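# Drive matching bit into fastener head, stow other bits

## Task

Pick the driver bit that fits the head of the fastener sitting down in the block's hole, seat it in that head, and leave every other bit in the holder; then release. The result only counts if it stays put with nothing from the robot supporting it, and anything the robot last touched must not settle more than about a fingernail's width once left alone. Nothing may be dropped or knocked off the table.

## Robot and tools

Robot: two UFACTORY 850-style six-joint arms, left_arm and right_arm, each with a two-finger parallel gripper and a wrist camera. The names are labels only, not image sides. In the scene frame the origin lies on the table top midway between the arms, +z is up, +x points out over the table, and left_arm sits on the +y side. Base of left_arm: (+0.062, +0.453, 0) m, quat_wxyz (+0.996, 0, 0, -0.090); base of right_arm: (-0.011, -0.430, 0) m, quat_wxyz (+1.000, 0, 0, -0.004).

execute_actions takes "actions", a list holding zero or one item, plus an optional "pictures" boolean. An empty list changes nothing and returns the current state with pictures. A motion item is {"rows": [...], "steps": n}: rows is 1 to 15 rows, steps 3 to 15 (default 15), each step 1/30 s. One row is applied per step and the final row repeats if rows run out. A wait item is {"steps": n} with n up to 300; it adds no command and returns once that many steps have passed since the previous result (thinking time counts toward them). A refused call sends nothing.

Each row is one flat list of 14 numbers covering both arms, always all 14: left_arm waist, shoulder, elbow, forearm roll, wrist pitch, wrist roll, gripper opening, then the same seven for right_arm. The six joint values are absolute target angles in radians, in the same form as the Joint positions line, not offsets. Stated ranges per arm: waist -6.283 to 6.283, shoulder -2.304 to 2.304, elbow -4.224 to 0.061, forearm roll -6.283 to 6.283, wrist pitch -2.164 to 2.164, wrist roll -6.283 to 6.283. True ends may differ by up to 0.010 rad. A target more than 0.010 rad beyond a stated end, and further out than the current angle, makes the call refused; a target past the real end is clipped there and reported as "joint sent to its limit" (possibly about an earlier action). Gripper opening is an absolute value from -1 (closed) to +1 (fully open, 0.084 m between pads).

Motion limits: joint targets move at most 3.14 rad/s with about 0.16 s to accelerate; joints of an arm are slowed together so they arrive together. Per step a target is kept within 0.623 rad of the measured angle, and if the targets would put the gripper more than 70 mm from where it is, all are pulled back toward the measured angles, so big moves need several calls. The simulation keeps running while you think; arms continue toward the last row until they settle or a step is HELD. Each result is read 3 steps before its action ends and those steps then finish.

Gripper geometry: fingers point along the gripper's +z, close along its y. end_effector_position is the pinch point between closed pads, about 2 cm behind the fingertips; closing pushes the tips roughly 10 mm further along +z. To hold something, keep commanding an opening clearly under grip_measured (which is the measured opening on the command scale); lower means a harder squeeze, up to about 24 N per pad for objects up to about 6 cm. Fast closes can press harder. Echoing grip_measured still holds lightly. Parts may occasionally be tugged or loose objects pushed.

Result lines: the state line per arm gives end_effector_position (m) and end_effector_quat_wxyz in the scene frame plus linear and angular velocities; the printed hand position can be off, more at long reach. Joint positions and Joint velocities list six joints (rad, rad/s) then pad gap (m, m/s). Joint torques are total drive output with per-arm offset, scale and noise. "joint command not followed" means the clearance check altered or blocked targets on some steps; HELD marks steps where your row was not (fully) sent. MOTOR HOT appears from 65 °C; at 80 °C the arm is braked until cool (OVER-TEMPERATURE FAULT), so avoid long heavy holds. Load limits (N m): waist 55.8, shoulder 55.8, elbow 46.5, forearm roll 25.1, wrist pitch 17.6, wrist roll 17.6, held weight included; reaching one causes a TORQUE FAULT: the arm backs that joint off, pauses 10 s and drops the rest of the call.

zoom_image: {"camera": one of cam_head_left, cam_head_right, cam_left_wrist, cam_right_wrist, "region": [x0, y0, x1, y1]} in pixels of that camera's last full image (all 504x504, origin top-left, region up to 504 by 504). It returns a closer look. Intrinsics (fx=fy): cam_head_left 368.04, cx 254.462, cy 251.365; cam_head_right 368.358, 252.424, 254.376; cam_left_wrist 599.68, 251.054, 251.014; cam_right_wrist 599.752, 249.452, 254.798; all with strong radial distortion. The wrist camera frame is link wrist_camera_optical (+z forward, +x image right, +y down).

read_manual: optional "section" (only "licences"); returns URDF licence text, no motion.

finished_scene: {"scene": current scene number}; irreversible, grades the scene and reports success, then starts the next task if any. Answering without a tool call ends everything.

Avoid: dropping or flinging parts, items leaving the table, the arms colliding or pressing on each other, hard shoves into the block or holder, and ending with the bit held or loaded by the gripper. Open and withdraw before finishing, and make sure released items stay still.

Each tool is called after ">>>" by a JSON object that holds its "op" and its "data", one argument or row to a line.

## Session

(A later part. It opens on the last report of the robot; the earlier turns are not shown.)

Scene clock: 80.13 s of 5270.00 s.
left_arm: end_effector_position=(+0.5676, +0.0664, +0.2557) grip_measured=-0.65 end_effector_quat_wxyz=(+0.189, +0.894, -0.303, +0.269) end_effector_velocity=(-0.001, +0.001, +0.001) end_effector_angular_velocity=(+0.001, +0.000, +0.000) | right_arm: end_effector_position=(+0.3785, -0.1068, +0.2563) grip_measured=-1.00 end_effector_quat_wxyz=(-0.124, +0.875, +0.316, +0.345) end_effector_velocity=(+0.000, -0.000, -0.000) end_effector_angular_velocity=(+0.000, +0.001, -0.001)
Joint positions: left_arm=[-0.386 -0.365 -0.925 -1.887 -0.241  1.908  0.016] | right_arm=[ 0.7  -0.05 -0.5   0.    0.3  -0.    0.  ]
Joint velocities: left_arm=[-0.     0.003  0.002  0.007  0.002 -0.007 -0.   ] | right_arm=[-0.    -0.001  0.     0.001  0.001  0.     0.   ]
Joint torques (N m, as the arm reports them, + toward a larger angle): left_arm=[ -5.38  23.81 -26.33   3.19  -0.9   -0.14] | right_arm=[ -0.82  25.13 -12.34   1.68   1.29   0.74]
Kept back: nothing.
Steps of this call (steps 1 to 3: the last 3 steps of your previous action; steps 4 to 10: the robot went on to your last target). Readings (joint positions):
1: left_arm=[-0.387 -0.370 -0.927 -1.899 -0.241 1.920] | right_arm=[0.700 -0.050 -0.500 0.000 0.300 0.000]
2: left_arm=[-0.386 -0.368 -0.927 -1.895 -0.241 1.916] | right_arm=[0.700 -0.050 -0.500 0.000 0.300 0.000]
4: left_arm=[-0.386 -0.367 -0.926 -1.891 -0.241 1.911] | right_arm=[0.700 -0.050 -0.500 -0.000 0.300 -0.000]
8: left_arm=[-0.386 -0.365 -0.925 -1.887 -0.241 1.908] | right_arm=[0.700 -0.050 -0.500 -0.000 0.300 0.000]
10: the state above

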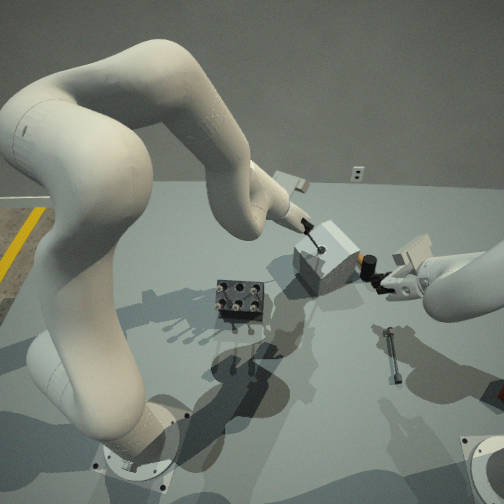

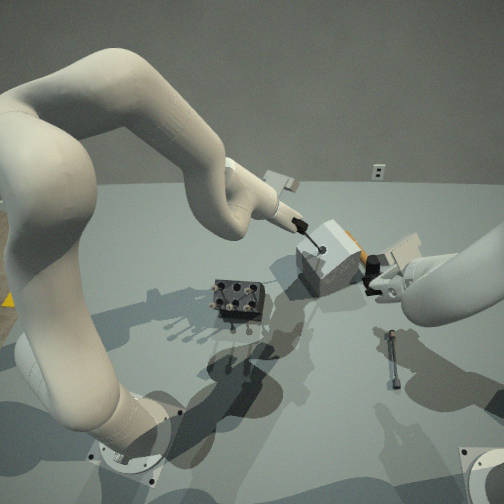

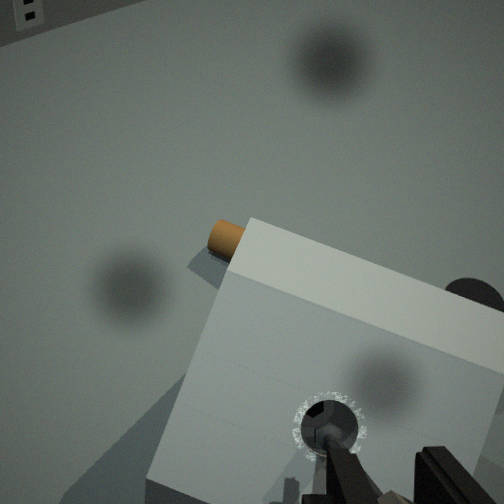

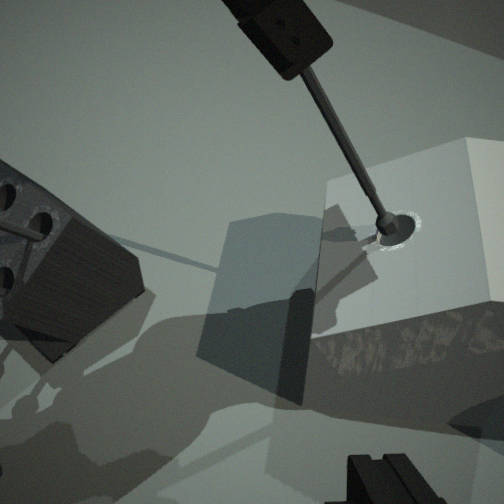

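>>> {"op": "execute_actions", "data": {
  "actions": [
    {"rows":[[-0.3876,-0.3648,-0.9283,-1.884,-0.2382,1.903,-1,0.7,-0.05,-0.5,0,0.3,0,-1],[-0.3896,-0.3651,-0.9312,-1.8814,-0.2358,1.8983,-1,0.7,-0.05,-0.5,0,0.3,0,-1],[-0.3912,-0.3731,-0.9341,-1.9044,-0.2368,1.9203,-1,0.7,-0.05,-0.5,0,0.3,0,-1],[-0.3928,-0.3811,-0.9371,-1.9264,-0.2378,1.9413,-1,0.7,-0.05,-0.5,0,0.3,0,-1],[-0.3957,-0.3963,-0.9429,-1.9654,-0.2399,1.9793,-1,0.7,-0.05,-0.5,0,0.3,0,-1],[-0.3978,-0.4083,-0.9477,-1.9954,-0.2416,2.0083,-1,0.7,-0.05,-0.5,0,0.3,0,-1],[-0.4002,-0.4219,-0.9534,-2.0284,-0.2437,2.0403,-1,0.7,-0.05,-0.5,0,0.3,0,-1],[-0.4027,-0.4356,-0.9593,-2.0604,-0.2458,2.0713,-1,0.7,-0.05,-0.5,0,0.3,0,-1],[-0.4051,-0.4492,-0.9653,-2.0911,-0.2481,2.1008,-1,0.7,-0.05,-0.5,0,0.3,0,-1],[-0.4077,-0.4643,-0.9722,-2.1231,-0.251,2.1313,-1,0.7,-0.05,-0.5,0,0.3,0,-1],[-0.4103,-0.4795,-0.9793,-2.1537,-0.2541,2.1608,-1,0.7,-0.05,-0.5,0,0.3,0,-1],[-0.4129,-0.4946,-0.9866,-2.1829,-0.2573,2.1888,-1,0.7,-0.05,-0.5,0,0.3,0,-1],[-0.4154,-0.5098,-0.9941,-2.2107,-0.2607,2.2153,-1,0.7,-0.05,-0.5,0,0.3,0,-1],[-0.4174,-0.522,-1.0003,-2.2319,-0.2637,2.2353,-1,0.7,-0.05,-0.5,0,0.3,0,-1],[-0.4194,-0.5342,-1.0067,-2.2522,-0.2667,2.2546,-1,0.7,-0.05,-0.5,0,0.3,0,-1]],"steps":15}
  ]
}}

>>> {"op": "execute_actions", "data": {
  "actions": [
    {"rows":[[-0.4214,-0.5465,-1.0132,-2.2716,-0.2699,2.273,-1,0.7,-0.05,-0.5,0,0.3,0,-1],[-0.4234,-0.5587,-1.0198,-2.2902,-0.2732,2.2905,-1,0.7,-0.05,-0.5,0,0.3,0,-1],[-0.4253,-0.571,-1.0265,-2.308,-0.2766,2.3073,-1,0.7,-0.05,-0.5,0,0.3,0,-1],[-0.427,-0.5821,-1.0328,-2.3238,-0.2798,2.3222,-1,0.7,-0.05,-0.5,0,0.3,0,-1],[-0.428,-0.5883,-1.0363,-2.3325,-0.2816,2.3304,-1,0.7,-0.05,-0.5,0,0.3,0,-1],[-0.4287,-0.5932,-1.0391,-2.3395,-0.2831,2.337,-1,0.7,-0.05,-0.5,0,0.3,0,-1]],"steps":15}
  ]
}}

>>> {"op": "execute_actions", "data": {
  "actions": [
    {"steps":12}
  ],
  "pictures": true
}}

>>> {"op": "zoom_image", "data": {
  "camera": "cam_left_wrist",
  "region": [300, 384, 420, 504]
}}

>>> {"op": "zoom_image", "data": {
  "camera": "cam_right_wrist",
  "region": [350, 180, 450, 280]
}}

Scene clock: 81.90 s of 5270.00 s.
left_arm: end_effector_position=(+0.5754, +0.0523, +0.2343) grip_measured=-0.65 end_effector_quat_wxyz=(+0.189, +0.894, -0.303, +0.270) end_effector_velocity=(+0.041, -0.068, -0.139) end_effector_angular_velocity=(+0.003, +0.008, +0.006) | right_arm: end_effector_position=(+0.3785, -0.1068, +0.2563) grip_measured=-1.00 end_effector_quat_wxyz=(-0.124, +0.875, +0.316, +0.345) end_effector_velocity=(-0.000, -0.000, +0.000) end_effector_angular_velocity=(+0.000, +0.000, -0.001)
Joint positions: left_arm=[-0.402 -0.43  -0.957 -2.045 -0.246  2.056  0.016] | right_arm=[ 0.7  -0.05 -0.5   0.    0.3   0.    0.  ]
Joint velocities: left_arm=[-0.069 -0.387 -0.169 -0.873 -0.064  0.833 -0.   ] | right_arm=[-0.     0.001  0.     0.001 -0.001 -0.     0.   ]
Joint torques (N m, as the arm reports them, + toward a larger angle): left_arm=[ -5.03  28.03 -23.97   1.69  -1.12   0.03] | right_arm=[  0.51  24.3  -12.31   1.36   1.29   0.78]
Steps of this call (steps 1 to 30: the robot went on to your last target; steps 31 to 41: nothing new was sent; steps 42 to 53: the first 12 steps of this action). Readings (joint positions):
42: left_arm=[-0.386 -0.365 -0.925 -1.886 -0.241 1.907] | right_arm=[0.700 -0.050 -0.500 0.000 0.300 -0.000]
43: left_arm=[-0.386 -0.365 -0.926 -1.886 -0.240 1.906] | right_arm=[0.700 -0.050 -0.500 -0.000 0.300 0.000]
45: left_arm=[-0.387 -0.365 -0.928 -1.886 -0.239 1.905] | right_arm=[0.700 -0.050 -0.500 0.000 0.300 -0.000]
49: left_arm=[-0.393 -0.386 -0.939 -1.939 -0.239 1.955] | right_arm=[0.700 -0.050 -0.500 -0.000 0.300 0.000]
53: the state above

Scene clock: 82.40 s of 5270.00 s.
left_arm: end_effector_position=(+0.5920, +0.0243, +0.1783) grip_measured=-0.65 end_effector_quat_wxyz=(+0.189, +0.894, -0.303, +0.270) end_effector_velocity=(+0.008, -0.011, -0.013) end_effector_angular_velocity=(-0.006, -0.011, -0.001) | right_arm: end_effector_position=(+0.3785, -0.1068, +0.2563) grip_measured=-1.00 end_effector_quat_wxyz=(-0.124, +0.875, +0.316, +0.345) end_effector_velocity=(-0.000, +0.000, -0.000) end_effector_angular_velocity=(-0.000, +0.001, +0.000)
Joint positions: left_arm=[-0.428 -0.588 -1.036 -2.331 -0.282  2.329  0.016] | right_arm=[ 0.7  -0.05 -0.5   0.    0.3   0.    0.  ]
Joint velocities: left_arm=[-0.008 -0.047 -0.032 -0.083 -0.016  0.081  0.   ] | right_arm=[ 0. -0. -0. -0. -0.  0.  0.]
Joint torques (N m, as the arm reports them, + toward a larger angle): left_arm=[ -3.27  36.   -22.73   3.83  -1.2   -0.27] | right_arm=[ -1.27  24.36 -12.78   1.17   1.37   0.71]
Steps of this call (steps 1 to 3: the last 3 steps of your previous action; steps 4 to 15: the first 12 steps of this action). Readings (joint positions):
4: left_arm=[-0.411 -0.486 -0.983 -2.161 -0.256 2.167] | right_arm=[0.700 -0.050 -0.500 0.000 0.300 -0.000]
5: left_arm=[-0.414 -0.500 -0.990 -2.187 -0.259 2.192] | right_arm=[0.700 -0.050 -0.500 -0.000 0.300 -0.000]
7: left_arm=[-0.418 -0.527 -1.003 -2.235 -0.265 2.238] | right_arm=[0.700 -0.050 -0.500 -0.000 0.300 -0.000]
11: left_arm=[-0.425 -0.572 -1.027 -2.306 -0.277 2.305] | right_arm=[0.700 -0.050 -0.500 -0.000 0.300 -0.000]
15: the state above

Scene clock: 82.80 s of 5270.00 s.
left_arm: end_effector_position=(+0.5926, +0.0234, +0.1765) grip_measured=-0.65 end_effector_quat_wxyz=(+0.189, +0.894, -0.303, +0.270) end_effector_velocity=(-0.000, +0.001, -0.002) end_effector_angular_velocity=(+0.001, +0.002, +0.001) | right_arm: end_effector_position=(+0.3785, -0.1068, +0.2563) grip_measured=-1.00 end_effector_quat_wxyz=(-0.124, +0.875, +0.316, +0.345) end_effector_velocity=(+0.000, +0.000, +0.001) end_effector_angular_velocity=(+0.001, -0.001, +0.000)
Joint positions: left_arm=[-0.429 -0.593 -1.039 -2.339 -0.283  2.337  0.016] | right_arm=[ 0.7  -0.05 -0.5   0.    0.3  -0.    0.  ]
Joint velocities: left_arm=[ 0.    -0.002  0.    -0.002 -0.     0.001  0.   ] | right_arm=[ 0.     0.001 -0.001  0.    -0.    -0.     0.   ]
Joint torques (N m, as the arm reports them, + toward a larger angle): left_arm=[ -5.65  27.59 -23.24   2.97  -1.09  -0.36] | right_arm=[ -0.42  24.99 -12.73   1.69   1.3    0.76]
Kept back: nothing.
Steps of this call (steps 1 to 3: the last 3 steps of your previous action; steps 4 to 12: the robot went on to your last target). Readings (joint positions):
1: left_arm=[-0.428 -0.589 -1.037 -2.333 -0.282 2.331] | right_arm=[0.700 -0.050 -0.500 0.000 0.300 0.000]
2: left_arm=[-0.428 -0.590 -1.038 -2.335 -0.282 2.333] | right_arm=[0.700 -0.050 -0.500 0.000 0.300 0.000]
4: left_arm=[-0.428 -0.591 -1.038 -2.337 -0.283 2.335] | right_arm=[0.700 -0.050 -0.500 0.000 0.300 0.000]
8: left_arm=[-0.429 -0.593 -1.039 -2.339 -0.283 2.336] | right_arm=[0.700 -0.050 -0.500 -0.000 0.300 0.000]
12: the state above

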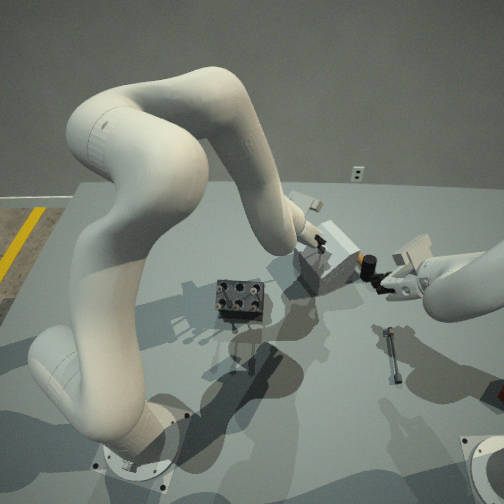

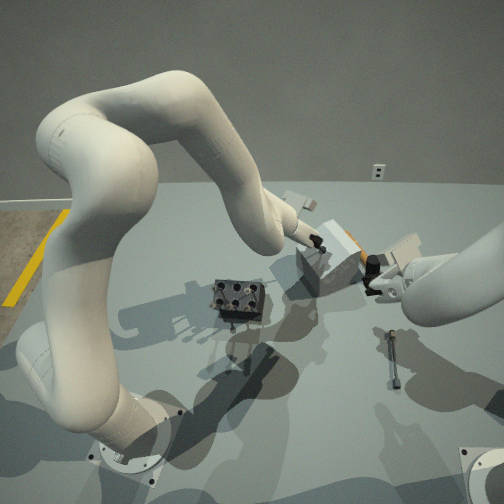

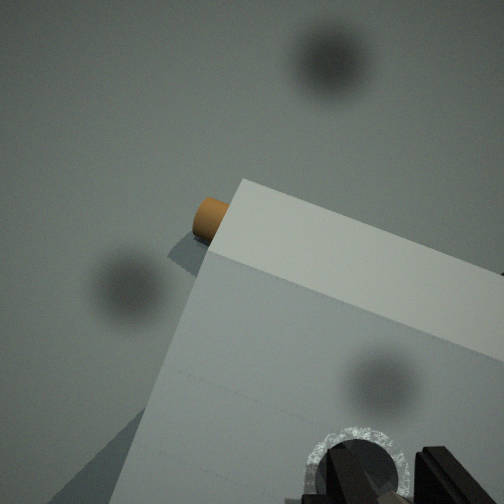

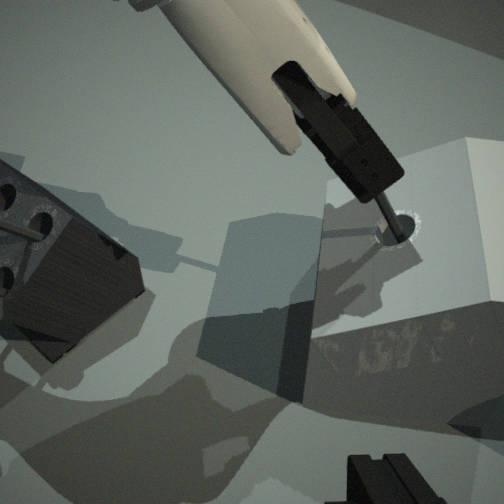

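Region (300, 384, 420, 504) of cam_left_wrist's 504x504 image, scaled by 4.200, with more detail than that image has.

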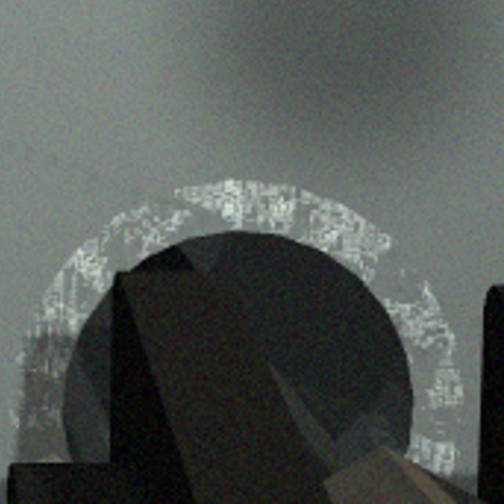

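Region (350, 180, 450, 280) of cam_right_wrist's 504x504 image, scaled by 5.040, with more detail than that image has.

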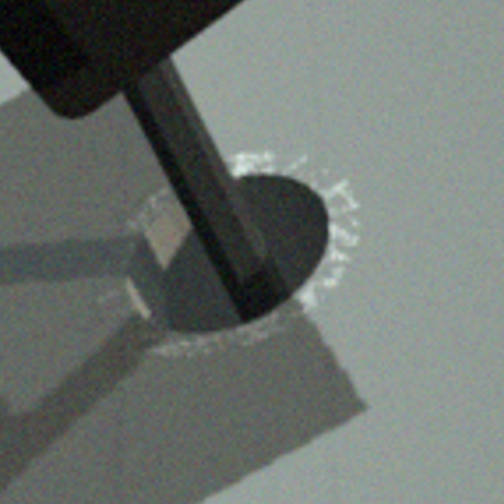

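>>> {"op": "execute_actions", "data": {
  "actions": [
    {"rows":[[-0.4291,-0.5954,-1.0396,-2.3445,-0.2843,2.3419,-1,0.7,-0.05,-0.5,0,0.3,0,-1],[-0.4295,-0.5979,-1.0408,-2.3481,-0.2852,2.3453,-1,0.7,-0.05,-0.5,0,0.3,0,-1],[-0.4298,-0.6003,-1.0421,-2.3517,-0.286,2.3487,-1,0.7,-0.05,-0.5,0,0.3,0,-1],[-0.4302,-0.6027,-1.0433,-2.3553,-0.2869,2.3521,-1,0.7,-0.05,-0.5,0,0.3,0,-1],[-0.4306,-0.6052,-1.0446,-2.3589,-0.2878,2.3555,-1,0.7,-0.05,-0.5,0,0.3,0,-1],[-0.431,-0.6076,-1.0459,-2.3625,-0.2886,2.3589,-1,0.7,-0.05,-0.5,0,0.3,0,-1]],"steps":15}
  ]
}}

>>> {"op": "execute_actions", "data": {
  "actions": [
    {"rows":[[-0.4314,-0.61,-1.0471,-2.3661,-0.2895,2.3623,-1,0.7,-0.05,-0.5,0,0.3,0,-1]],"steps":11}
  ]
}}

Scene clock: 83.43 s of 5270.00 s.
left_arm: end_effector_position=(+0.5936, +0.0212, +0.1712) grip_measured=-0.65 end_effector_quat_wxyz=(+0.189, +0.894, -0.303, +0.270) end_effector_velocity=(+0.002, -0.003, -0.003) end_effector_angular_velocity=(-0.004, -0.002, -0.000) | right_arm: end_effector_position=(+0.3785, -0.1068, +0.2563) grip_measured=-1.00 end_effector_quat_wxyz=(-0.124, +0.875, +0.316, +0.345) end_effector_velocity=(-0.000, +0.000, -0.000) end_effector_angular_velocity=(-0.001, +0.000, +0.001)
Joint positions: left_arm=[-0.431 -0.607 -1.045 -2.361 -0.288  2.357  0.016] | right_arm=[ 0.7  -0.05 -0.5   0.    0.3  -0.    0.  ]
Joint velocities: left_arm=[-0.002 -0.01  -0.006 -0.018 -0.007  0.017  0.   ] | right_arm=[ 0.    -0.001 -0.    -0.    -0.    -0.     0.   ]
Joint torques (N m, as the arm reports them, + toward a larger angle): left_arm=[ -5.18  30.55 -24.73   2.87  -1.1   -0.13] | right_arm=[ -0.54  25.39 -12.47   1.58   1.43   0.7 ]
Steps of this call (steps 1 to 7: the robot went on to your last target; steps 8 to 19: the first 12 steps of this action). Readings (joint positions):
8: left_arm=[-0.429 -0.593 -1.039 -2.339 -0.283 2.337] | right_arm=[0.700 -0.050 -0.500 -0.000 0.300 -0.000]
9: left_arm=[-0.429 -0.593 -1.039 -2.340 -0.283 2.338] | right_arm=[0.700 -0.050 -0.500 0.000 0.300 -0.000]
11: left_arm=[-0.429 -0.595 -1.040 -2.344 -0.284 2.341] | right_arm=[0.700 -0.050 -0.500 0.000 0.300 0.000]
15: left_arm=[-0.430 -0.603 -1.043 -2.355 -0.287 2.352] | right_arm=[0.700 -0.050 -0.500 -0.000 0.300 0.000]
19: the state above

Scene clock: 83.80 s of 5270.00 s.
left_arm: end_effector_position=(+0.5939, +0.0206, +0.1701) grip_measured=-0.65 end_effector_quat_wxyz=(+0.189, +0.894, -0.303, +0.270) end_effector_velocity=(+0.000, -0.001, -0.000) end_effector_angular_velocity=(-0.002, -0.000, +0.001) | right_arm: end_effector_position=(+0.3785, -0.1068, +0.2563) grip_measured=-1.00 end_effector_quat_wxyz=(-0.124, +0.875, +0.316, +0.345) end_effector_velocity=(+0.000, +0.000, +0.001) end_effector_angular_velocity=(+0.001, -0.001, -0.000)
Joint positions: left_arm=[-0.431 -0.61  -1.047 -2.366 -0.289  2.362  0.016] | right_arm=[ 0.7  -0.05 -0.5   0.    0.3  -0.    0.  ]
Joint velocities: left_arm=[-0.001 -0.003 -0.003 -0.005 -0.002  0.003 -0.   ] | right_arm=[-0.     0.001  0.    -0.     0.     0.     0.   ]
Joint torques (N m, as the arm reports them, + toward a larger angle): left_arm=[ -5.25  30.96 -22.83   3.45  -1.17  -0.03] | right_arm=[ -1.78  25.28 -12.25   1.2    1.36   0.66]
Steps of this call (steps 1 to 3: the last 3 steps of your previous action; steps 4 to 11: the first 8 steps of this action). Readings (joint positions):
4: left_arm=[-0.431 -0.607 -1.046 -2.362 -0.289 2.359] | right_arm=[0.700 -0.050 -0.500 0.000 0.300 -0.000]
5: left_arm=[-0.431 -0.608 -1.046 -2.363 -0.289 2.359] | right_arm=[0.700 -0.050 -0.500 -0.000 0.300 -0.000]
7: left_arm=[-0.431 -0.609 -1.047 -2.364 -0.289 2.361] | right_arm=[0.700 -0.050 -0.500 -0.000 0.300 0.000]
11: the state above

>>> {"op": "execute_actions", "data": {
  "actions": [
    {"rows":[[-0.4318,-0.6125,-1.0484,-2.3696,-0.2903,2.3657,-1,0.7,-0.05,-0.5,0,0.3,0,-1]],"steps":11}
  ]
}}

Scene clock: 84.17 s of 5270.00 s.
left_arm: end_effector_position=(+0.5941, +0.0202, +0.1692) grip_measured=-0.65 end_effector_quat_wxyz=(+0.189, +0.894, -0.303, +0.270) end_effector_velocity=(-0.000, -0.001, -0.002) end_effector_angular_velocity=(+0.001, +0.000, -0.001) | right_arm: end_effector_position=(+0.3785, -0.1068, +0.2563) grip_measured=-1.00 end_effector_quat_wxyz=(-0.124, +0.875, +0.316, +0.345) end_effector_velocity=(+0.000, +0.000, +0.001) end_effector_angular_velocity=(+0.001, -0.001, +0.001)
Joint positions: left_arm=[-0.432 -0.612 -1.048 -2.369 -0.29   2.365  0.016] | right_arm=[ 0.7  -0.05 -0.5  -0.    0.3  -0.    0.  ]
Joint velocities: left_arm=[-0.001 -0.004 -0.002 -0.004 -0.     0.004 -0.   ] | right_arm=[ 0.     0.001 -0.    -0.     0.    -0.     0.   ]
Joint torques (N m, as the arm reports them, + toward a larger angle): left_arm=[ -6.72  29.4  -23.5    3.36  -1.18  -0.04] | right_arm=[ -0.66  25.77 -12.82   1.32   1.36   0.75]
Steps of this call (steps 1 to 3: the last 3 steps of your previous action; steps 4 to 11: the first 8 steps of this action). Readings (joint positions):
4: left_arm=[-0.431 -0.610 -1.047 -2.366 -0.289 2.362] | right_arm=[0.700 -0.050 -0.500 0.000 0.300 -0.000]
5: left_arm=[-0.431 -0.610 -1.047 -2.366 -0.290 2.363] | right_arm=[0.700 -0.050 -0.500 -0.000 0.300 -0.000]
7: left_arm=[-0.432 -0.611 -1.048 -2.368 -0.290 2.364] | right_arm=[0.700 -0.050 -0.500 0.000 0.300 0.000]
11: the state above

>>> {"op": "execute_actions", "data": {
  "actions": [
    {"rows":[[-0.4322,-0.6149,-1.0497,-2.3731,-0.2912,2.369,-1,0.7,-0.05,-0.5,0,0.3,0,-1]],"steps":11}
  ]
}}

Scene clock: 84.53 s of 5270.00 s.
left_arm: end_effector_position=(+0.5943, +0.0197, +0.1683) grip_measured=-0.65 end_effector_quat_wxyz=(+0.189, +0.894, -0.303, +0.271) end_effector_velocity=(+0.001, -0.001, -0.000) end_effector_angular_velocity=(-0.001, -0.002, +0.000) | right_arm: end_effector_position=(+0.3785, -0.1068, +0.2563) grip_measured=-1.00 end_effector_quat_wxyz=(-0.124, +0.875, +0.316, +0.345) end_effector_velocity=(-0.000, +0.000, -0.000) end_effector_angular_velocity=(-0.001, +0.000, +0.001)
Joint positions: left_arm=[-0.432 -0.615 -1.05  -2.373 -0.291  2.369  0.016] | right_arm=[ 0.7  -0.05 -0.5  -0.    0.3  -0.    0.  ]
Joint velocities: left_arm=[ 0.    -0.002 -0.003 -0.004 -0.001  0.004  0.   ] | right_arm=[ 0.    -0.001 -0.    -0.001 -0.    -0.     0.   ]
Joint torques (N m, as the arm reports them, + toward a larger angle): left_arm=[ -3.75  29.78 -23.18   2.52  -1.19   0.09] | right_arm=[ -0.35  24.9  -12.61   1.3    1.36   0.66]
Steps of this call (steps 1 to 3: the last 3 steps of your previous action; steps 4 to 11: the first 8 steps of this action). Readings (joint positions):
4: left_arm=[-0.432 -0.612 -1.048 -2.370 -0.290 2.366] | right_arm=[0.700 -0.050 -0.500 -0.000 0.300 0.000]
5: left_arm=[-0.432 -0.613 -1.049 -2.370 -0.290 2.366] | right_arm=[0.700 -0.050 -0.500 0.000 0.300 0.000]
7: left_arm=[-0.432 -0.614 -1.049 -2.371 -0.291 2.367] | right_arm=[0.700 -0.050 -0.500 -0.000 0.300 0.000]
11: the state above

>>> {"op": "execute_actions", "data": {
  "actions": [
    {"rows":[[-0.4325,-0.6173,-1.051,-2.3766,-0.292,2.3723,-1,0.7,-0.05,-0.5,0,0.3,0,-1]],"steps":11}
  ]
}}

Scene clock: 84.90 s of 5270.00 s.
left_arm: end_effector_position=(+0.5946, +0.0193, +0.1674) grip_measured=-0.65 end_effector_quat_wxyz=(+0.189, +0.894, -0.303, +0.271) end_effector_velocity=(+0.002, +0.001, -0.001) end_effector_angular_velocity=(+0.001, -0.001, +0.002) | right_arm: end_effector_position=(+0.3785, -0.1068, +0.2563) grip_measured=-1.00 end_effector_quat_wxyz=(-0.124, +0.875, +0.316, +0.345) end_effector_velocity=(-0.000, -0.000, -0.001) end_effector_angular_velocity=(-0.002, +0.002, +0.001)
Joint positions: left_arm=[-0.432 -0.617 -1.051 -2.376 -0.292  2.372  0.016] | right_arm=[ 0.7  -0.05 -0.5  -0.    0.3   0.    0.  ]
Joint velocities: left_arm=[ 0.002 -0.003 -0.002 -0.004  0.001  0.004  0.   ] | right_arm=[-0.    -0.002  0.    -0.001 -0.    -0.     0.   ]
Joint torques (N m, as the arm reports them, + toward a larger angle): left_arm=[ -8.05  32.35 -23.02   2.59  -1.07   0.01] | right_arm=[ -0.79  25.37 -12.87   1.16   1.37   0.66]
Steps of this call (steps 1 to 3: the last 3 steps of your previous action; steps 4 to 11: the first 8 steps of this action). Readings (joint positions):
4: left_arm=[-0.432 -0.615 -1.050 -2.373 -0.291 2.369] | right_arm=[0.700 -0.050 -0.500 -0.000 0.300 0.000]
5: left_arm=[-0.432 -0.615 -1.050 -2.374 -0.291 2.369] | right_arm=[0.700 -0.050 -0.500 0.000 0.300 -0.000]
7: left_arm=[-0.432 -0.616 -1.050 -2.375 -0.292 2.371] | right_arm=[0.700 -0.050 -0.500 0.000 0.300 -0.000]
11: the state above

The tip is past the previous contact depth, which suggests it is entering the recess.

>>> {"op": "execute_actions", "data": {
  "actions": [
    {"rows":[[-0.4329,-0.6198,-1.0523,-2.38,-0.2929,2.3755,-1,0.7,-0.05,-0.5,0,0.3,0,-1],[-0.4331,-0.621,-1.053,-2.3817,-0.2933,2.3771,-1,0.7,-0.05,-0.5,0,0.3,0,-1]],"steps":11}
  ]
}}

Scene clock: 85.27 s of 5270.00 s.
left_arm: end_effector_position=(+0.5949, +0.0187, +0.1662) grip_measured=-0.65 end_effector_quat_wxyz=(+0.190, +0.894, -0.303, +0.271) end_effector_velocity=(+0.002, -0.001, -0.000) end_effector_angular_velocity=(-0.003, -0.002, +0.000) | right_arm: end_effector_position=(+0.3785, -0.1068, +0.2563) grip_measured=-1.00 end_effector_quat_wxyz=(-0.124, +0.875, +0.316, +0.345) end_effector_velocity=(+0.000, +0.000, +0.001) end_effector_angular_velocity=(+0.001, -0.001, +0.001)
Joint positions: left_arm=[-0.433 -0.621 -1.053 -2.381 -0.293  2.376  0.016] | right_arm=[ 0.7  -0.05 -0.5  -0.    0.3  -0.    0.  ]
Joint velocities: left_arm=[ 0.    -0.004 -0.004 -0.007 -0.003  0.006 -0.   ] | right_arm=[ 0.     0.002  0.    -0.    -0.     0.     0.   ]
Joint torques (N m, as the arm reports them, + toward a larger angle): left_arm=[ -8.54  31.52 -23.84   3.34  -1.05  -0.14] | right_arm=[ -0.95  24.95 -12.58   1.2    1.33   0.71]
Steps of this call (steps 1 to 3: the last 3 steps of your previous action; steps 4 to 11: the first 8 steps of this action). Readings (joint positions):
4: left_arm=[-0.432 -0.617 -1.051 -2.377 -0.292 2.372] | right_arm=[0.700 -0.050 -0.500 -0.000 0.300 0.000]
5: left_arm=[-0.433 -0.618 -1.051 -2.377 -0.292 2.373] | right_arm=[0.700 -0.050 -0.500 0.000 0.300 0.000]
7: left_arm=[-0.433 -0.619 -1.052 -2.379 -0.293 2.375] | right_arm=[0.700 -0.050 -0.500 0.000 0.300 -0.000]
11: the state above

>>> {"op": "execute_actions", "data": {
  "actions": [
    {"rows":[[-0.4335,-0.6234,-1.0543,-2.3851,-0.2941,2.3803,-1,0.7,-0.05,-0.5,0,0.3,0,-1]],"steps":11}
  ]
}}

Scene clock: 85.63 s of 5270.00 s.
left_arm: end_effector_position=(+0.5951, +0.0182, +0.1652) grip_measured=-0.65 end_effector_quat_wxyz=(+0.190, +0.894, -0.303, +0.271) end_effector_velocity=(-0.000, -0.002, +0.000) end_effector_angular_velocity=(-0.003, -0.002, -0.002) | right_arm: end_effector_position=(+0.3785, -0.1068, +0.2563) grip_measured=-1.00 end_effector_quat_wxyz=(-0.124, +0.875, +0.316, +0.345) end_effector_velocity=(+0.000, +0.000, -0.000) end_effector_angular_velocity=(+0.000, -0.000, +0.000)
Joint positions: left_arm=[-0.433 -0.623 -1.054 -2.385 -0.294  2.38   0.016] | right_arm=[ 0.7  -0.05 -0.5  -0.    0.3   0.    0.  ]
Joint velocities: left_arm=[-0.003 -0.002 -0.003 -0.004 -0.003  0.003 -0.   ] | right_arm=[ 0.    -0.    -0.    -0.     0.001 -0.     0.   ]
Joint torques (N m, as the arm reports them, + toward a larger angle): left_arm=[ -2.3   30.01 -22.73   2.85  -1.07   0.02] | right_arm=[ -0.56  24.94 -12.47   1.12   1.35   0.71]
Steps of this call (steps 1 to 3: the last 3 steps of your previous action; steps 4 to 11: the first 8 steps of this action). Readings (joint positions):
4: left_arm=[-0.433 -0.621 -1.053 -2.382 -0.293 2.377] | right_arm=[0.700 -0.050 -0.500 0.000 0.300 0.000]
5: left_arm=[-0.433 -0.621 -1.053 -2.382 -0.293 2.377] | right_arm=[0.700 -0.050 -0.500 -0.000 0.300 0.000]
7: left_arm=[-0.433 -0.622 -1.054 -2.383 -0.294 2.379] | right_arm=[0.700 -0.050 -0.500 0.000 0.300 0.000]
11: the state above

>>> {"op": "execute_actions", "data": {
  "actions": [
    {"rows":[[-0.4339,-0.6259,-1.0556,-2.3885,-0.2949,2.3835,-1,0.7,-0.05,-0.5,0,0.3,0,-1]],"steps":11}
  ]
}}

Scene clock: 86.00 s of 5270.00 s.
left_arm: end_effector_position=(+0.5953, +0.0178, +0.1643) grip_measured=-0.65 end_effector_quat_wxyz=(+0.190, +0.894, -0.303, +0.271) end_effector_velocity=(-0.000, +0.001, -0.002) end_effector_angular_velocity=(+0.002, +0.001, +0.001) | right_arm: end_effector_position=(+0.3785, -0.1068, +0.2563) grip_measured=-1.00 end_effector_quat_wxyz=(-0.124, +0.875, +0.316, +0.345) end_effector_velocity=(+0.000, -0.000, -0.000) end_effector_angular_velocity=(-0.000, +0.000, +0.000)
Joint positions: left_arm=[-0.434 -0.626 -1.055 -2.388 -0.295  2.383  0.016] | right_arm=[ 0.7  -0.05 -0.5  -0.    0.3   0.    0.  ]
Joint velocities: left_arm=[ 0.    -0.002  0.001 -0.004  0.     0.004 -0.   ] | right_arm=[-0. -0. -0. -0. -0. -0.  0.]
Joint torques (N m, as the arm reports them, + toward a larger angle): left_arm=[ -4.94  30.88 -23.23   2.88  -1.21  -0.11] | right_arm=[ -0.7   25.65 -12.57   1.19   1.3    0.79]
Steps of this call (steps 1 to 3: the last 3 steps of your previous action; steps 4 to 11: the first 8 steps of this action). Readings (joint positions):
4: left_arm=[-0.433 -0.623 -1.054 -2.385 -0.294 2.380] | right_arm=[0.700 -0.050 -0.500 -0.000 0.300 0.000]
5: left_arm=[-0.434 -0.624 -1.054 -2.385 -0.294 2.381] | right_arm=[0.700 -0.050 -0.500 -0.000 0.300 -0.000]
7: left_arm=[-0.434 -0.625 -1.055 -2.387 -0.295 2.382] | right_arm=[0.700 -0.050 -0.500 0.000 0.300 0.000]
11: the state above

>>> {"op": "execute_actions", "data": {
  "actions": [
    {"rows":[[-0.4343,-0.6283,-1.0569,-2.3918,-0.2957,2.3867,-1,0.7,-0.05,-0.5,0,0.3,0,-1]],"steps":11}
  ]
}}

Scene clock: 86.37 s of 5270.00 s.
left_arm: end_effector_position=(+0.5955, +0.0174, +0.1634) grip_measured=-0.65 end_effector_quat_wxyz=(+0.190, +0.894, -0.303, +0.271) end_effector_velocity=(-0.001, -0.002, -0.000) end_effector_angular_velocity=(-0.000, -0.001, -0.002) | right_arm: end_effector_position=(+0.3785, -0.1068, +0.2563) grip_measured=-1.00 end_effector_quat_wxyz=(-0.124, +0.875, +0.316, +0.345) end_effector_velocity=(+0.000, +0.000, -0.000) end_effector_angular_velocity=(-0.000, -0.000, +0.000)
Joint positions: left_arm=[-0.434 -0.628 -1.057 -2.391 -0.296  2.386  0.016] | right_arm=[ 0.7  -0.05 -0.5  -0.    0.3  -0.    0.  ]
Joint velocities: left_arm=[-0.003 -0.002 -0.002 -0.004 -0.     0.004 -0.   ] | right_arm=[ 0. -0. -0. -0. -0. -0.  0.]
Joint torques (N m, as the arm reports them, + toward a larger angle): left_arm=[ -4.63  30.45 -21.39   2.96  -1.06  -0.51] | right_arm=[ -0.22  25.08 -12.51   1.4    1.35   0.78]
Steps of this call (steps 1 to 3: the last 3 steps of your previous action; steps 4 to 11: the first 8 steps of this action). Readings (joint positions):
4: left_arm=[-0.434 -0.626 -1.056 -2.388 -0.295 2.383] | right_arm=[0.700 -0.050 -0.500 -0.000 0.300 0.000]
5: left_arm=[-0.434 -0.626 -1.056 -2.389 -0.295 2.384] | right_arm=[0.700 -0.050 -0.500 -0.000 0.300 -0.000]
7: left_arm=[-0.434 -0.627 -1.056 -2.390 -0.295 2.385] | right_arm=[0.700 -0.050 -0.500 0.000 0.300 -0.000]
11: the state above

>>> {"op": "execute_actions", "data": {
  "actions": [
    {"rows":[[-0.4347,-0.6308,-1.0582,-2.3951,-0.2965,2.3898,-1,0.7,-0.05,-0.5,0,0.3,0,-1]],"steps":11}
  ]
}}

Scene clock: 86.73 s of 5270.00 s.
left_arm: end_effector_position=(+0.5957, +0.0170, +0.1625) grip_measured=-0.65 end_effector_quat_wxyz=(+0.190, +0.894, -0.303, +0.271) end_effector_velocity=(+0.002, +0.001, -0.000) end_effector_angular_velocity=(-0.002, -0.001, +0.002) | right_arm: end_effector_position=(+0.3785, -0.1068, +0.2563) grip_measured=-1.00 end_effector_quat_wxyz=(-0.124, +0.875, +0.316, +0.345) end_effector_velocity=(-0.000, -0.000, -0.001) end_effector_angular_velocity=(-0.001, +0.001, +0.001)
Joint positions: left_arm=[-0.435 -0.631 -1.058 -2.395 -0.296  2.389  0.016] | right_arm=[ 0.7  -0.05 -0.5  -0.    0.3  -0.    0.  ]
Joint velocities: left_arm=[ 0.002 -0.002 -0.002 -0.004 -0.002  0.004 -0.   ] | right_arm=[ 0.    -0.001  0.001 -0.001  0.001 -0.     0.   ]
Joint torques (N m, as the arm reports them, + toward a larger angle): left_arm=[ -3.7   32.13 -22.98   3.3   -1.44  -0.23] | right_arm=[ -1.12  25.28 -12.57   1.49   1.27   0.81]
Steps of this call (steps 1 to 3: the last 3 steps of your previous action; steps 4 to 11: the first 8 steps of this action). Readings (joint positions):
4: left_arm=[-0.434 -0.628 -1.057 -2.392 -0.296 2.387] | right_arm=[0.700 -0.050 -0.500 -0.000 0.300 0.000]
5: left_arm=[-0.434 -0.629 -1.057 -2.392 -0.296 2.387] | right_arm=[0.700 -0.050 -0.500 -0.000 0.300 0.000]
7: left_arm=[-0.435 -0.630 -1.058 -2.394 -0.296 2.388] | right_arm=[0.700 -0.050 -0.500 0.000 0.300 -0.000]
11: the state above

>>> {"op": "execute_actions", "data": {
  "actions": [
    {"rows":[[-0.4351,-0.6333,-1.0596,-2.3984,-0.2973,2.3929,-1,0.7,-0.05,-0.5,0,0.3,0,-1]],"steps":11}
  ]
}}

Scene clock: 87.10 s of 5270.00 s.
left_arm: end_effector_position=(+0.5965, +0.0163, +0.1626) grip_measured=-0.65 end_effector_quat_wxyz=(+0.190, +0.893, -0.303, +0.272) end_effector_velocity=(+0.001, -0.001, -0.000) end_effector_angular_velocity=(-0.000, -0.002, -0.001) | right_arm: end_effector_position=(+0.3785, -0.1068, +0.2563) grip_measured=-1.00 end_effector_quat_wxyz=(-0.124, +0.875, +0.316, +0.345) end_effector_velocity=(-0.000, +0.000, -0.000) end_effector_angular_velocity=(+0.000, +0.001, -0.001)
Joint positions: left_arm=[-0.435 -0.632 -1.06  -2.398 -0.297  2.393  0.016] | right_arm=[ 0.7  -0.05 -0.5   0.    0.3  -0.    0.  ]
Joint velocities: left_arm=[-0.001 -0.002 -0.003 -0.004 -0.     0.005  0.   ] | right_arm=[ 0.    -0.001 -0.     0.002 -0.     0.     0.   ]
Joint torques (N m, as the arm reports them, + toward a larger angle): left_arm=[ -6.4   22.94 -20.92   3.59  -0.93   0.  ] | right_arm=[ -0.81  24.84 -13.15   1.37   1.34   0.79]
Steps of this call (steps 1 to 3: the last 3 steps of your previous action; steps 4 to 11: the first 8 steps of this action). Readings (joint positions):
4: left_arm=[-0.435 -0.631 -1.058 -2.395 -0.296 2.390] | right_arm=[0.700 -0.050 -0.500 -0.000 0.300 0.000]
5: left_arm=[-0.435 -0.631 -1.058 -2.395 -0.297 2.390] | right_arm=[0.700 -0.050 -0.500 -0.000 0.300 0.000]
7: left_arm=[-0.435 -0.632 -1.059 -2.397 -0.297 2.391] | right_arm=[0.700 -0.050 -0.500 -0.000 0.300 0.000]
11: the state above

Bottom contact came about 8 mm deeper than before. Releasing and retreating.

>>> {"op": "execute_actions", "data": {
  "actions": [
    {"rows":[[-0.4348,-0.6315,-1.0586,-2.396,-0.2967,2.3907,-0.9,0.7,-0.05,-0.5,0,0.3,0,-1],[-0.4348,-0.6315,-1.0586,-2.396,-0.2967,2.3907,-0.8,0.7,-0.05,-0.5,0,0.3,0,-1],[-0.4348,-0.6315,-1.0586,-2.396,-0.2967,2.3907,-0.72,0.7,-0.05,-0.5,0,0.3,0,-1],[-0.4348,-0.6315,-1.0586,-2.396,-0.2967,2.3907,-0.66,0.7,-0.05,-0.5,0,0.3,0,-1],[-0.4348,-0.6315,-1.0586,-2.396,-0.2967,2.3907,-0.62,0.7,-0.05,-0.5,0,0.3,0,-1],[-0.4348,-0.6315,-1.0586,-2.396,-0.2967,2.3907,-0.58,0.7,-0.05,-0.5,0,0.3,0,-1],[-0.4348,-0.6315,-1.0586,-2.396,-0.2967,2.3907,-0.53,0.7,-0.05,-0.5,0,0.3,0,-1],[-0.4348,-0.6315,-1.0586,-2.396,-0.2967,2.3907,-0.46,0.7,-0.05,-0.5,0,0.3,0,-1],[-0.4348,-0.6315,-1.0586,-2.396,-0.2967,2.3907,-0.38,0.7,-0.05,-0.5,0,0.3,0,-1],[-0.4348,-0.6315,-1.0586,-2.396,-0.2967,2.3907,-0.28,0.7,-0.05,-0.5,0,0.3,0,-1],[-0.4348,-0.6315,-1.0586,-2.396,-0.2967,2.3907,-0.15,0.7,-0.05,-0.5,0,0.3,0,-1],[-0.4348,-0.6315,-1.0586,-2.396,-0.2967,2.3907,0,0.7,-0.05,-0.5,0,0.3,0,-1],[-0.4348,-0.6315,-1.0586,-2.396,-0.2967,2.3907,0.15,0.7,-0.05,-0.5,0,0.3,0,-1]],"steps":15}
  ]
}}

>>> {"op": "execute_actions", "data": {
  "actions": [
    {"rows":[[-0.4339,-0.6259,-1.0556,-2.3885,-0.2949,2.3835,0.15,0.7,-0.05,-0.5,0,0.3,0,-1],[-0.4325,-0.6173,-1.051,-2.3766,-0.292,2.3723,0.15,0.7,-0.05,-0.5,0,0.3,0,-1],[-0.4306,-0.6052,-1.0446,-2.3589,-0.2878,2.3555,0.15,0.7,-0.05,-0.5,0,0.3,0,-1],[-0.4287,-0.5932,-1.0391,-2.3395,-0.2831,2.337,0.15,0.7,-0.05,-0.5,0,0.3,0,-1],[-0.427,-0.5821,-1.0328,-2.3238,-0.2798,2.3222,0.15,0.7,-0.05,-0.5,0,0.3,0,-1],[-0.4253,-0.571,-1.0265,-2.308,-0.2766,2.3073,0.15,0.7,-0.05,-0.5,0,0.3,0,-1],[-0.4234,-0.5587,-1.0198,-2.2902,-0.2732,2.2905,0.15,0.7,-0.05,-0.5,0,0.3,0,-1],[-0.4214,-0.5465,-1.0132,-2.2716,-0.2699,2.273,0.15,0.7,-0.05,-0.5,0,0.3,0,-1],[-0.4194,-0.5342,-1.0067,-2.2522,-0.2667,2.2546,0.15,0.7,-0.05,-0.5,0,0.3,0,-1],[-0.4174,-0.522,-1.0003,-2.2319,-0.2637,2.2353,0.15,0.7,-0.05,-0.5,0,0.3,0,-1],[-0.4154,-0.5098,-0.9941,-2.2107,-0.2607,2.2153,0.15,0.7,-0.05,-0.5,0,0.3,0,-1],[-0.4129,-0.4946,-0.9866,-2.1829,-0.2573,2.1888,0.15,0.7,-0.05,-0.5,0,0.3,0,-1],[-0.4103,-0.4795,-0.9793,-2.1537,-0.2541,2.1608,0.15,0.7,-0.05,-0.5,0,0.3,0,-1],[-0.4077,-0.4643,-0.9722,-2.1231,-0.251,2.1313,0.15,0.7,-0.05,-0.5,0,0.3,0,-1],[-0.4051,-0.4492,-0.9653,-2.0911,-0.2481,2.1008,0.15,0.7,-0.05,-0.5,0,0.3,0,-1]],"steps":15}
  ]
}}

>>> {"op": "execute_actions", "data": {
  "actions": [
    {"rows":[[-0.4027,-0.4356,-0.9593,-2.0604,-0.2458,2.0713,0.15,0.7,-0.05,-0.5,0,0.3,0,-1],[-0.4002,-0.4219,-0.9534,-2.0284,-0.2437,2.0403,0.15,0.7,-0.05,-0.5,0,0.3,0,-1],[-0.3978,-0.4083,-0.9477,-1.9954,-0.2416,2.0083,0.15,0.7,-0.05,-0.5,0,0.3,0,-1],[-0.3957,-0.3963,-0.9429,-1.9654,-0.2399,1.9793,0.15,0.7,-0.05,-0.5,0,0.3,0,-1],[-0.3928,-0.3811,-0.9371,-1.9264,-0.2378,1.9413,0.15,0.7,-0.05,-0.5,0,0.3,0,-1],[-0.3896,-0.3651,-0.9312,-1.8814,-0.2358,1.8983,0.15,0.7,-0.05,-0.5,0,0.3,0,-1],[-0.386,-0.349,-0.925,-1.83,-0.236,1.85,0.15,0.7,-0.05,-0.5,0,0.3,0,-1],[-0.382,-0.335,-0.92,-1.785,-0.236,1.806,0.15,0.7,-0.05,-0.5,0,0.3,0,-1]],"steps":15}
  ]
}}

>>> {"op": "execute_actions", "data": {
  "actions": [
    {"steps":8}
  ],
  "pictures": true
}}

>>> {"op": "zoom_image", "data": {
  "camera": "cam_left_wrist",
  "region": [275, 380, 395, 500]
}}

>>> {"op": "zoom_image", "data": {
  "camera": "cam_head_left",
  "region": [200, 265, 280, 345]
}}

Scene clock: 88.03 s of 5270.00 s.
left_arm: end_effector_position=(+0.5949, +0.0172, +0.1603) grip_measured=-0.19 end_effector_quat_wxyz=(+0.189, +0.894, -0.304, +0.269) end_effector_velocity=(+0.008, -0.004, +0.014) end_effector_angular_velocity=(-0.018, -0.020, +0.002) | right_arm: end_effector_position=(+0.3785, -0.1068, +0.2563) grip_measured=-1.00 end_effector_quat_wxyz=(-0.124, +0.875, +0.316, +0.345) end_effector_velocity=(+0.000, +0.000, +0.000) end_effector_angular_velocity=(+0.001, -0.001, -0.000)
Joint positions: left_arm=[-0.435 -0.633 -1.058 -2.396 -0.296  2.391  0.036] | right_arm=[ 0.7  -0.05 -0.5   0.    0.3  -0.    0.  ]
Joint velocities: left_arm=[ 0.004  0.013 -0.01   0.    -0.005  0.001  0.179] | right_arm=[ 0.     0.    -0.001  0.001  0.001 -0.     0.   ]
Joint torques (N m, as the arm reports them, + toward a larger angle): left_arm=[ -4.82  32.79 -21.5    2.86  -1.34  -0.28] | right_arm=[ -0.49  24.6  -12.66   1.37   1.3    0.66]
Steps of this call (steps 1 to 3: the last 3 steps of your previous action; steps 4 to 15: the robot went on to your last target; step 16: nothing new was sent; steps 17 to 28: the first 12 steps of this action). Readings (joint positions):
17: left_arm=[-0.435 -0.633 -1.060 -2.398 -0.298 2.393] | right_arm=[0.700 -0.050 -0.500 0.000 0.300 -0.000]
18: left_arm=[-0.435 -0.633 -1.060 -2.398 -0.298 2.393] | right_arm=[0.700 -0.050 -0.500 -0.000 0.300 0.000]
20: left_arm=[-0.435 -0.632 -1.059 -2.397 -0.297 2.392] | right_arm=[0.700 -0.050 -0.500 -0.000 0.300 -0.000]
24: left_arm=[-0.435 -0.634 -1.057 -2.396 -0.296 2.391] | right_arm=[0.700 -0.050 -0.500 -0.000 0.300 0.000]
28: the state above

Scene clock: 88.53 s of 5270.00 s.
left_arm: end_effector_position=(+0.5881, +0.0312, +0.1919) grip_measured=+0.14 end_effector_quat_wxyz=(+0.189, +0.894, -0.303, +0.270) end_effector_velocity=(-0.037, +0.061, +0.121) end_effector_angular_velocity=(+0.008, -0.000, +0.000) | right_arm: end_effector_position=(+0.3785, -0.1068, +0.2563) grip_measured=-1.00 end_effector_quat_wxyz=(-0.124, +0.875, +0.316, +0.345) end_effector_velocity=(+0.000, -0.000, +0.001) end_effector_angular_velocity=(+0.000, -0.002, +0.001)
Joint positions: left_arm=[-0.422 -0.549 -1.015 -2.275 -0.271  2.276  0.05 ] | right_arm=[ 0.7  -0.05 -0.5  -0.    0.3  -0.    0.  ]
Joint velocities: left_arm=[ 0.053  0.343  0.183  0.544  0.093 -0.513  0.   ] | right_arm=[-0.001  0.001  0.    -0.002  0.    -0.     0.   ]
Joint torques (N m, as the arm reports them, + toward a larger angle): left_arm=[ -7.02  27.49 -24.11   2.82  -1.17  -0.2 ] | right_arm=[ -1.75  25.   -12.25   1.36   1.31   0.7 ]
Steps of this call (steps 1 to 3: the last 3 steps of your previous action; steps 4 to 15: the first 12 steps of this action). Readings (joint positions):
4: left_arm=[-0.435 -0.632 -1.058 -2.396 -0.296 2.391] | right_arm=[0.700 -0.050 -0.500 -0.000 0.300 -0.000]
5: left_arm=[-0.435 -0.631 -1.058 -2.395 -0.296 2.390] | right_arm=[0.700 -0.050 -0.500 -0.000 0.300 -0.000]
7: left_arm=[-0.434 -0.625 -1.055 -2.387 -0.294 2.381] | right_arm=[0.700 -0.050 -0.500 -0.000 0.300 -0.000]
11: left_arm=[-0.429 -0.593 -1.038 -2.340 -0.284 2.338] | right_arm=[0.700 -0.050 -0.500 0.000 0.300 0.000]
15: the state above

Scene clock: 89.03 s of 5270.00 s.
left_arm: end_effector_position=(+0.5677, +0.0658, +0.2618) grip_measured=+0.14 end_effector_quat_wxyz=(+0.189, +0.894, -0.303, +0.270) end_effector_velocity=(-0.023, +0.046, +0.088) end_effector_angular_velocity=(+0.001, -0.007, -0.003) | right_arm: end_effector_position=(+0.3785, -0.1068, +0.2563) grip_measured=-1.00 end_effector_quat_wxyz=(-0.124, +0.875, +0.316, +0.345) end_effector_velocity=(-0.000, -0.000, +0.000) end_effector_angular_velocity=(-0.000, -0.000, +0.001)
Joint positions: left_arm=[-0.387 -0.355 -0.928 -1.845 -0.237  1.865  0.05 ] | right_arm=[ 0.7  -0.05 -0.5  -0.    0.3   0.    0.  ]
Joint velocities: left_arm=[ 0.053  0.239  0.085  0.667  0.015 -0.635  0.   ] | right_arm=[ 0.     0.001  0.001 -0.    -0.    -0.     0.   ]
Joint torques (N m, as the arm reports them, + toward a larger angle): left_arm=[ -2.54  16.71 -24.66  -3.28  -0.78   0.03] | right_arm=[ -1.34  25.15 -12.16   1.23   1.47   0.7 ]
Steps of this call (steps 1 to 3: the last 3 steps of your previous action; steps 4 to 15: the first 12 steps of this action). Readings (joint positions):
4: left_arm=[-0.414 -0.500 -0.990 -2.188 -0.259 2.194] | right_arm=[0.700 -0.050 -0.500 -0.000 0.300 -0.000]
5: left_arm=[-0.411 -0.486 -0.983 -2.162 -0.256 2.169] | right_arm=[0.700 -0.050 -0.500 -0.000 0.300 -0.000]
7: left_arm=[-0.407 -0.459 -0.970 -2.106 -0.251 2.115] | right_arm=[0.700 -0.050 -0.500 0.000 0.300 -0.000]
11: left_arm=[-0.397 -0.405 -0.947 -1.980 -0.242 1.994] | right_arm=[0.700 -0.050 -0.500 0.000 0.300 0.000]
15: the state above

Scene clock: 89.30 s of 5270.00 s.
left_arm: end_effector_position=(+0.5652, +0.0699, +0.2678) grip_measured=+0.14 end_effector_quat_wxyz=(+0.189, +0.894, -0.303, +0.269) end_effector_velocity=(-0.001, +0.003, +0.005) end_effector_angular_velocity=(-0.000, -0.000, +0.001) | right_arm: end_effector_position=(+0.3785, -0.1068, +0.2563) grip_measured=-1.00 end_effector_quat_wxyz=(-0.124, +0.875, +0.316, +0.345) end_effector_velocity=(-0.000, +0.000, +0.000) end_effector_angular_velocity=(-0.000, +0.000, +0.001)
Joint positions: left_arm=[-0.382 -0.337 -0.92  -1.789 -0.236  1.81   0.05 ] | right_arm=[ 0.7  -0.05 -0.5  -0.    0.3   0.    0.  ]
Joint velocities: left_arm=[ 0.004  0.013  0.004  0.038  0.    -0.036  0.   ] | right_arm=[ 0.     0.    -0.    -0.001 -0.001 -0.     0.   ]
Joint torques (N m, as the arm reports them, + toward a larger angle): left_arm=[ -3.84  22.92 -24.08   2.65  -0.66  -0.06] | right_arm=[ -0.73  24.32 -12.54   1.47   1.42   0.71]
Kept back: nothing.
Steps of this call (steps 1 to 3: the last 3 steps of your previous action; steps 4 to 8: the robot went on to your last target). Readings (joint positions):
1: left_arm=[-0.385 -0.349 -0.926 -1.827 -0.237 1.847] | right_arm=[0.700 -0.050 -0.500 -0.000 0.300 0.000]
2: left_arm=[-0.384 -0.345 -0.924 -1.814 -0.237 1.835] | right_arm=[0.700 -0.050 -0.500 -0.000 0.300 -0.000]
4: left_arm=[-0.383 -0.340 -0.922 -1.800 -0.236 1.820] | right_arm=[0.700 -0.050 -0.500 0.000 0.300 0.000]
8: the state above

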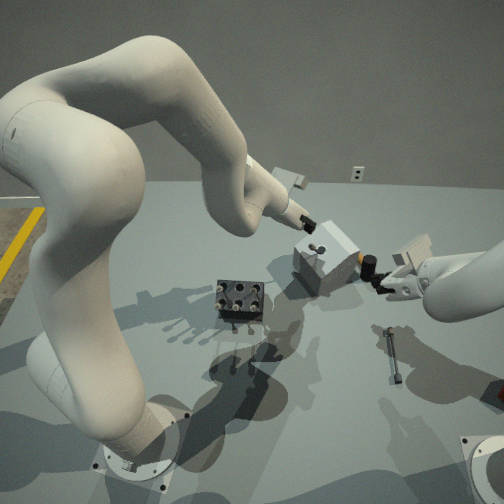

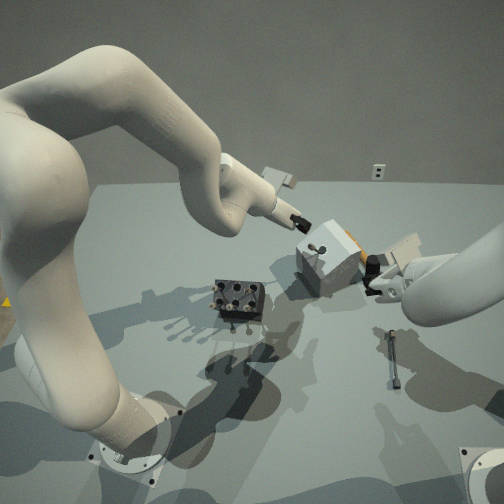

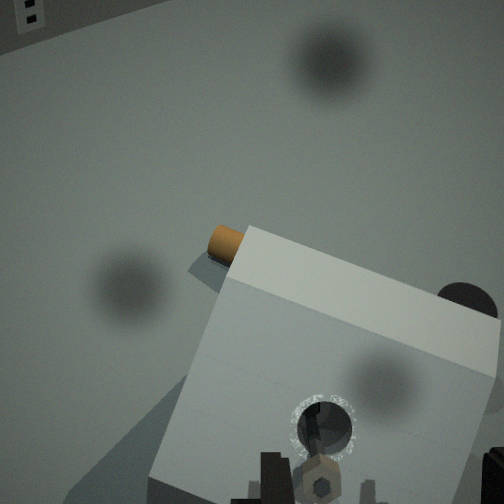

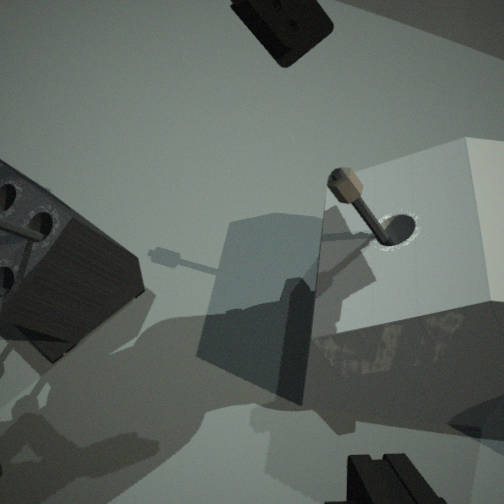

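Region (275, 380, 395, 500) of cam_left_wrist's 504x504 image, scaled by 4.200, with more detail than that image has.

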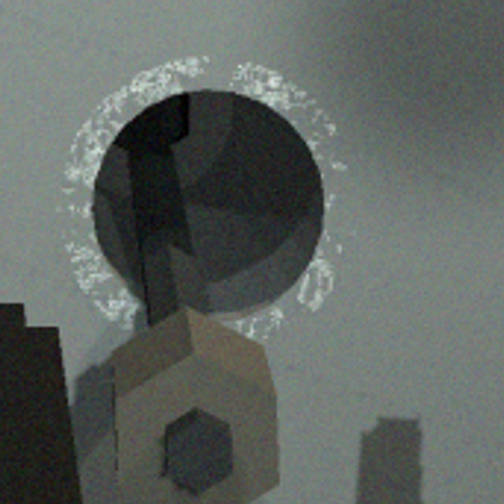

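Region (200, 265, 280, 345) of cam_head_left's 504x504 image, scaled by 6.300, with more detail than that image has.

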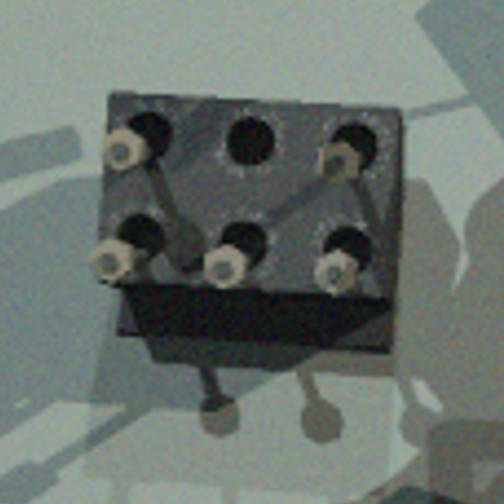

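The hex tip is inside the recess, the other five bits are in the holder, and the gripper is clear.

>>> {"op": "finished_scene", "data": {
  "scene": 2
}}

The scene is finished: the task was done.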